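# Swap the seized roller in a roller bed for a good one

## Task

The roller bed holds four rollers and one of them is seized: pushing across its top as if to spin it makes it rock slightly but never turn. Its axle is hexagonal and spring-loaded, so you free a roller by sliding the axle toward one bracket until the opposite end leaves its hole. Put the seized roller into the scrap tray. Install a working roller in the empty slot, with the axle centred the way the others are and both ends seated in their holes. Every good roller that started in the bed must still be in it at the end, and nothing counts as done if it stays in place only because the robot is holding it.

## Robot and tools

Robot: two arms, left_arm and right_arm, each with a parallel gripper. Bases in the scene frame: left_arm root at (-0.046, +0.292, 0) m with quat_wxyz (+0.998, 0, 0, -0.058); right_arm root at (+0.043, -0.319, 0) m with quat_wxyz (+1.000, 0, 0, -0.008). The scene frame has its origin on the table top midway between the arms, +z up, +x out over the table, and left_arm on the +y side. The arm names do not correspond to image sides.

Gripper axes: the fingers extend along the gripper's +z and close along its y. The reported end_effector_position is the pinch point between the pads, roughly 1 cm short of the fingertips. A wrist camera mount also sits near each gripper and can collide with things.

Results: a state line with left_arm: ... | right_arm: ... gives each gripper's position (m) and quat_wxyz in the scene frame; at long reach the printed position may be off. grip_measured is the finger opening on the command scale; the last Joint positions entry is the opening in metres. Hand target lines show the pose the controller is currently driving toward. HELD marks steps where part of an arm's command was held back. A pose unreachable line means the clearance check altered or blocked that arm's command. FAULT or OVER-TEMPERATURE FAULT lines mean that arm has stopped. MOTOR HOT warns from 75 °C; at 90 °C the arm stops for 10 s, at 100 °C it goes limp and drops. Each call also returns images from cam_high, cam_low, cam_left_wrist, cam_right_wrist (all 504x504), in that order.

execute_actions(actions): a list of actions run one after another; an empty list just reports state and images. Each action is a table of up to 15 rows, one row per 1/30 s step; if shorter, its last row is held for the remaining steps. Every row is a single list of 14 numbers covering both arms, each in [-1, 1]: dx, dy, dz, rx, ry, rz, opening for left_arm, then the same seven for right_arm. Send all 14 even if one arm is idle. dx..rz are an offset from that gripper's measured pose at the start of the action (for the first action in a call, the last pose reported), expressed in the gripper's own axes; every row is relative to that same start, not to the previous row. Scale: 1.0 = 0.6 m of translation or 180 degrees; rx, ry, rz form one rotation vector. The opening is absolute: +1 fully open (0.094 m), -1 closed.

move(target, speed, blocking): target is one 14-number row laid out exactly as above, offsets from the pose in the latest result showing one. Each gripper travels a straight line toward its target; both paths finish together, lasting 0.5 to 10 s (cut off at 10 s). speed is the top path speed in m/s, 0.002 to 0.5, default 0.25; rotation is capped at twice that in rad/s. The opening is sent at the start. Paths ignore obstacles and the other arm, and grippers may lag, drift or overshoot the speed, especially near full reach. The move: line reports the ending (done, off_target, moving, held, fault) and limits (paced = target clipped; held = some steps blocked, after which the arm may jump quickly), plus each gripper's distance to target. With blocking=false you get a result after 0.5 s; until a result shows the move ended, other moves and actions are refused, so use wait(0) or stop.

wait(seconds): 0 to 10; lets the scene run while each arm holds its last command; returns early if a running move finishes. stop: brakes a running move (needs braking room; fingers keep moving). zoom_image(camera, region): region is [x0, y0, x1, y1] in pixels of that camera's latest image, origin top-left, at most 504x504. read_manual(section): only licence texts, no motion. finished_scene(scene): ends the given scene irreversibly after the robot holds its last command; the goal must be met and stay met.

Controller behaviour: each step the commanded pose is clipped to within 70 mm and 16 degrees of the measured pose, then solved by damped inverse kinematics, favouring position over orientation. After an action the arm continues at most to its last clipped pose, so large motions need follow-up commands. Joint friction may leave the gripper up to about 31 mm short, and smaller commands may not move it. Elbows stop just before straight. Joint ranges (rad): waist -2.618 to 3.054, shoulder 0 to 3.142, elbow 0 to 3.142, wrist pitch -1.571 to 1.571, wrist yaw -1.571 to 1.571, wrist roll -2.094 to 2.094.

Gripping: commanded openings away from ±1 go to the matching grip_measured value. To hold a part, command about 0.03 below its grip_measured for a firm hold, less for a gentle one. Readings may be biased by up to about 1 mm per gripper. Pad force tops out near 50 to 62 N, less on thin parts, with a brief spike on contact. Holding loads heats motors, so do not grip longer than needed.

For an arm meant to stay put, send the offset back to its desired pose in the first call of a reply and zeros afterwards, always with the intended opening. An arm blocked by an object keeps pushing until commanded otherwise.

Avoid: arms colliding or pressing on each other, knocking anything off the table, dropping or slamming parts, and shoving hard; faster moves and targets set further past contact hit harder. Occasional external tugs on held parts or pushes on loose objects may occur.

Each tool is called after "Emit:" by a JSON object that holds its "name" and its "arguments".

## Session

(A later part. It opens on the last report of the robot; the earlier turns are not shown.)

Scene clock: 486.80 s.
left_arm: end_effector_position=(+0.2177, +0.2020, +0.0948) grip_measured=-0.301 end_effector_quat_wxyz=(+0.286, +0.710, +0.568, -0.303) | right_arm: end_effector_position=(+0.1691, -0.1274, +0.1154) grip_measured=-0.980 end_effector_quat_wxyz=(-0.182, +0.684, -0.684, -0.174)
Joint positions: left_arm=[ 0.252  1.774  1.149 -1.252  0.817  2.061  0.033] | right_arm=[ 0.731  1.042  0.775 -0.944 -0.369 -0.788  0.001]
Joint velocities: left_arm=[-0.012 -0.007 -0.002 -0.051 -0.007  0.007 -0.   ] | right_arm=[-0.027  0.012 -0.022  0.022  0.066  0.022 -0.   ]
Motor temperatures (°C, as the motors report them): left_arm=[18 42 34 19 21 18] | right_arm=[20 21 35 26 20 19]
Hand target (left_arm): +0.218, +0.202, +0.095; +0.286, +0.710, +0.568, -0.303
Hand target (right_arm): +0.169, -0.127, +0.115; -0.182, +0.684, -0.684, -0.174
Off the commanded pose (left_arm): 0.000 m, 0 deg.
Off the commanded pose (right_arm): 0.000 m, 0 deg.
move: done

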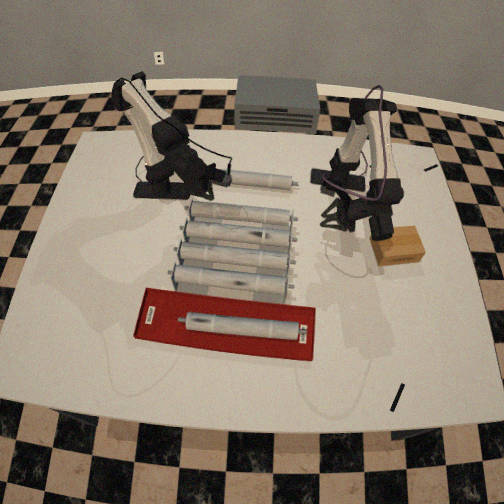

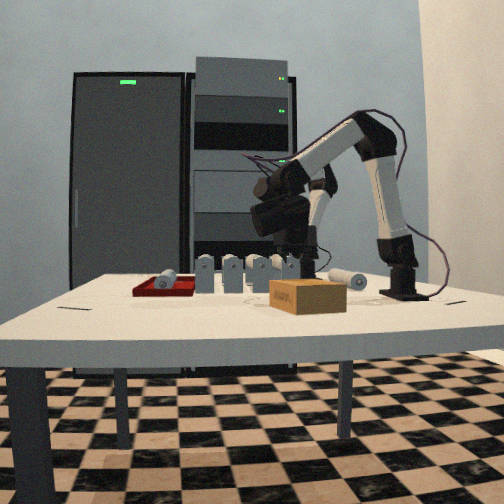

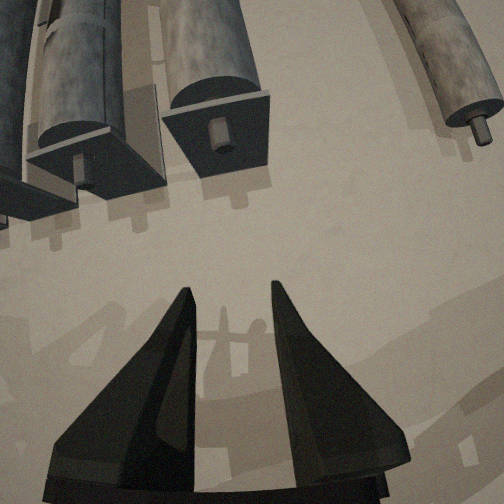

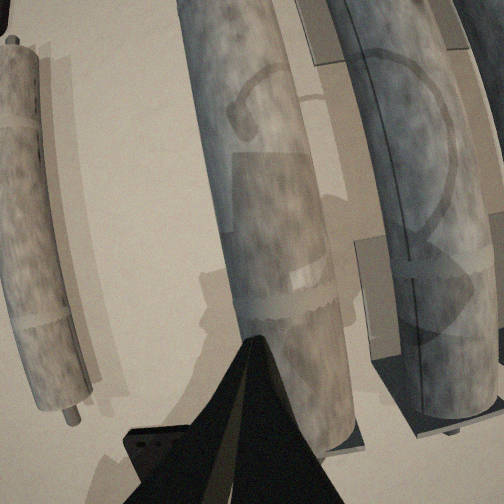

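Emit:
{"name": "move", "arguments": {"target": [0,0,0,0,0,0,-0.3,0,0,0.05,0,0,0,-1], "speed": 0.04}}

Emit:
{"name": "move", "arguments": {"target": [0,0,0,0,0,0,-0.3,0,-0.07,0.02,0,0,0,-1], "speed": 0.04}}

Scene clock: 489.83 s.
left_arm: end_effector_position=(+0.2177, +0.2020, +0.0948) grip_measured=-0.301 end_effector_quat_wxyz=(+0.286, +0.710, +0.568, -0.303) | right_arm: end_effector_position=(+0.1718, -0.1105, +0.1053) grip_measured=-0.980 end_effector_quat_wxyz=(-0.202, +0.685, -0.677, -0.179)
Joint positions: left_arm=[ 0.252  1.774  1.149 -1.252  0.817  2.061  0.033] | right_arm=[ 0.783  1.061  0.725 -0.814 -0.362 -0.737  0.001]
Joint velocities: left_arm=[-0.002 -0.022 -0.022  0.051  0.066  0.051 -0.   ] | right_arm=[-0.017  0.007  0.002  0.037 -0.022 -0.051  0.   ]
Motor temperatures (°C, as the motors report them): left_arm=[18 42 34 19 21 18] | right_arm=[20 21 34 26 20 19]
Hand target (left_arm): +0.218, +0.202, +0.095; +0.286, +0.710, +0.568, -0.303
Hand target (right_arm): +0.169, -0.114, +0.090; -0.182, +0.685, -0.684, -0.174
Off the commanded pose (left_arm): 0.000 m, 0 deg.
Off the commanded pose (right_arm): 0.016 m, 3 deg.
move: off_target (right_arm)

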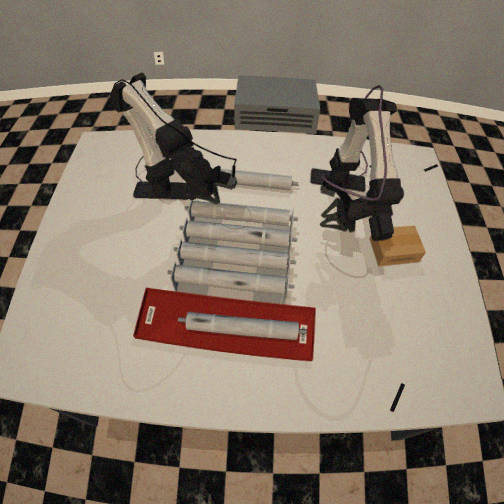

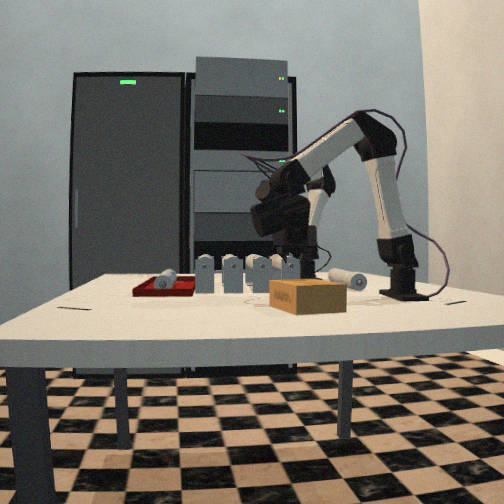

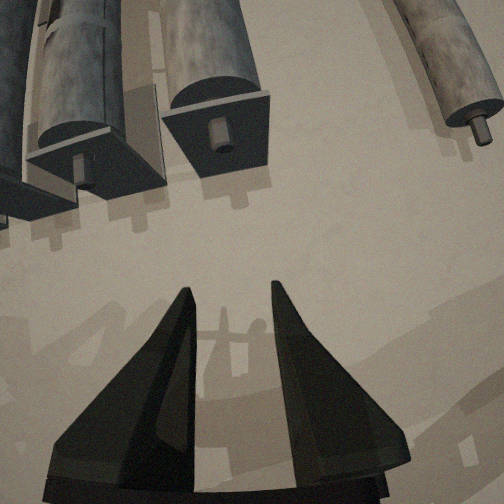

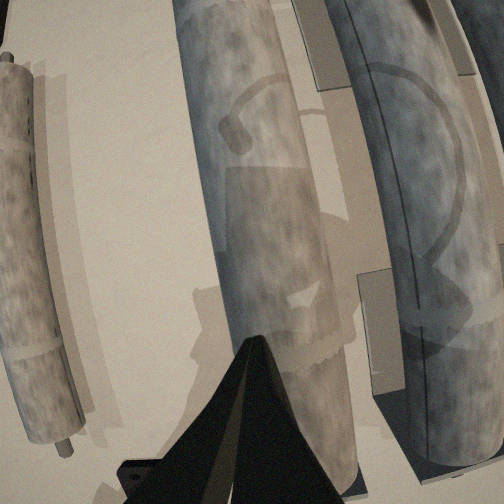

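Scene clock: 491.20 s.
left_arm: end_effector_position=(+0.2177, +0.2020, +0.0948) grip_measured=-0.301 end_effector_quat_wxyz=(+0.286, +0.710, +0.568, -0.303) | right_arm: end_effector_position=(+0.2075, -0.1079, +0.0945) grip_measured=-0.980 end_effector_quat_wxyz=(-0.195, +0.684, -0.680, -0.178)
Joint positions: left_arm=[ 0.252  1.774  1.149 -1.252  0.817  2.061  0.033] | right_arm=[ 0.671  1.222  0.782 -0.766 -0.401 -0.846  0.001]
Joint velocities: left_arm=[-0.007  0.012  0.007 -0.037 -0.051  0.022  0.001] | right_arm=[-0.012  0.002  0.012  0.051  0.022 -0.022 -0.001]
Motor temperatures (°C, as the motors report them): left_arm=[18 42 34 19 21 18] | right_arm=[20 21 35 27 20 19]
Hand target (left_arm): +0.218, +0.202, +0.095; +0.286, +0.710, +0.568, -0.303
Hand target (right_arm): +0.214, -0.104, +0.098; -0.204, +0.684, -0.677, -0.179
Off the commanded pose (left_arm): 0.000 m, 0 deg.
Off the commanded pose (right_arm): 0.008 m, 1 deg.
move: done

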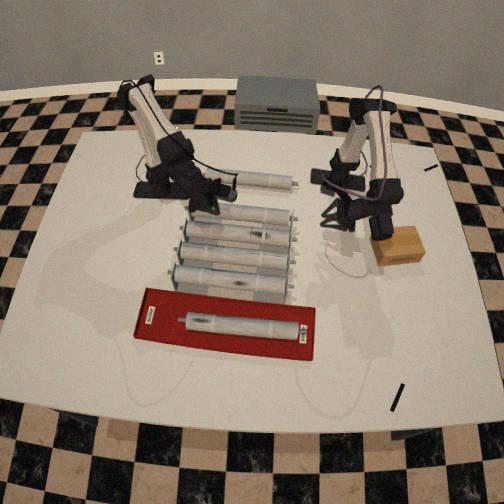

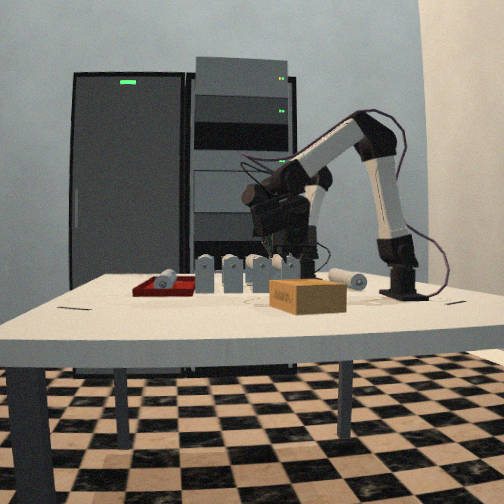

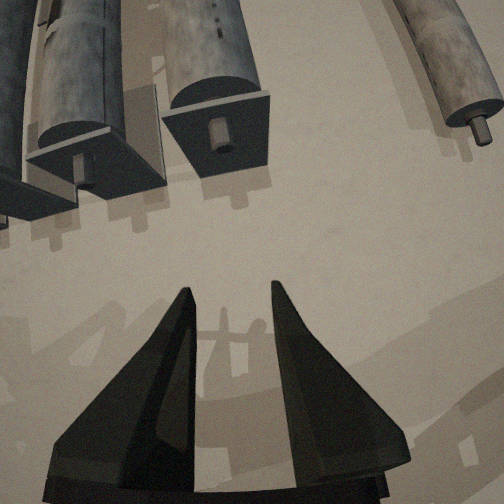

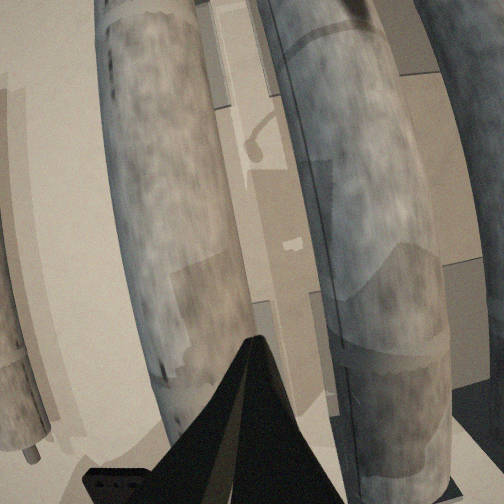

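Marks appeared: it spins. Retract and finish.

Emit:
{"name": "move", "arguments": {"target": [0,0,-0.05,0,0,0,-0.3,0,0,-0.1,0,0,0,-1], "speed": 0.1}}

Emit:
{"name": "finished_scene", "arguments": {"scene": 1}}

Scene clock: 494.10 s.
left_arm: end_effector_position=(+0.2203, +0.2193, +0.1116) grip_measured=-0.301 end_effector_quat_wxyz=(+0.282, +0.699, +0.583, -0.302) | right_arm: end_effector_position=(+0.2070, -0.1356, +0.1401) grip_measured=-0.980 end_effector_quat_wxyz=(-0.193, +0.683, -0.681, -0.178)
Joint positions: left_arm=[ 0.31   1.774  1.22  -1.361  0.797  2.089  0.033] | right_arm=[ 0.558  1.154  0.93  -1.035 -0.437 -0.963  0.001]
Joint velocities: left_arm=[-0.007  0.007 -0.017 -0.007 -0.007 -0.022 -0.001] | right_arm=[-0.007 -0.012 -0.017  0.022 -0.007 -0.066 -0.   ]
Motor temperatures (°C, as the motors report them): left_arm=[18 42 34 19 21 18] | right_arm=[20 21 35 26 20 19]
Hand target (left_arm): +0.221, +0.224, +0.114; +0.280, +0.705, +0.583, -0.292
Hand target (right_arm): +0.206, -0.137, +0.146; -0.196, +0.683, -0.680, -0.178
Off the commanded pose (left_arm): 0.006 m, 2 deg.
Off the commanded pose (right_arm): 0.007 m, 0 deg.
joint sent to its limit (left arm) — the command would take joint 6 (wrist roll) past its upper limit, so that joint was sent only as far as its limit.
move: done

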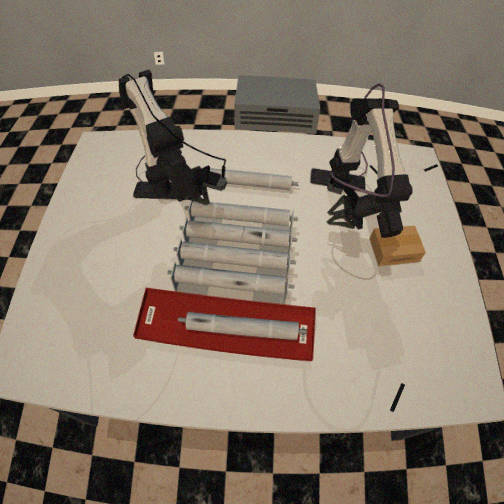

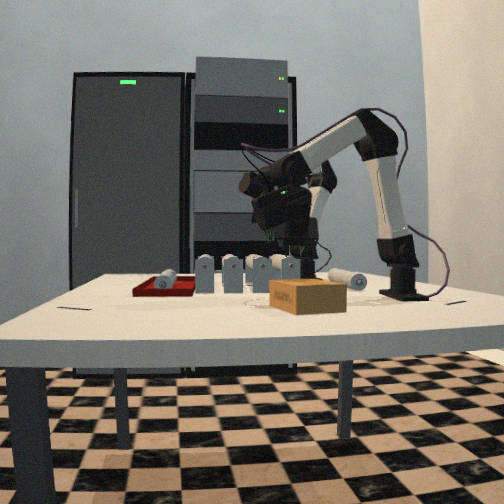

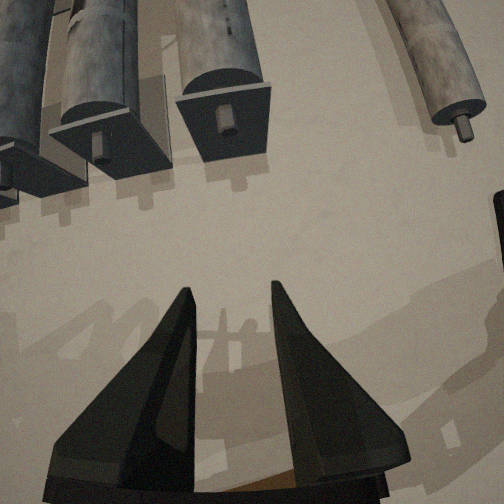

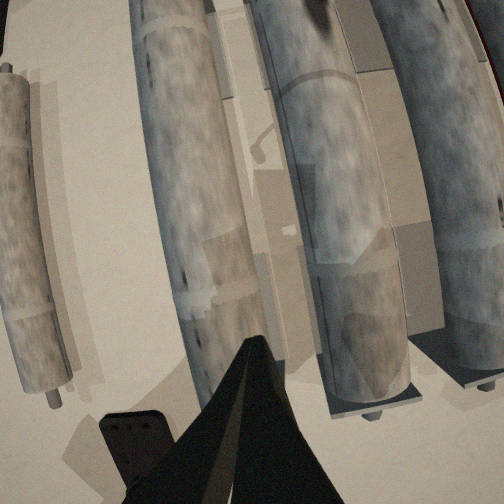

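The scene is finished: the task was done.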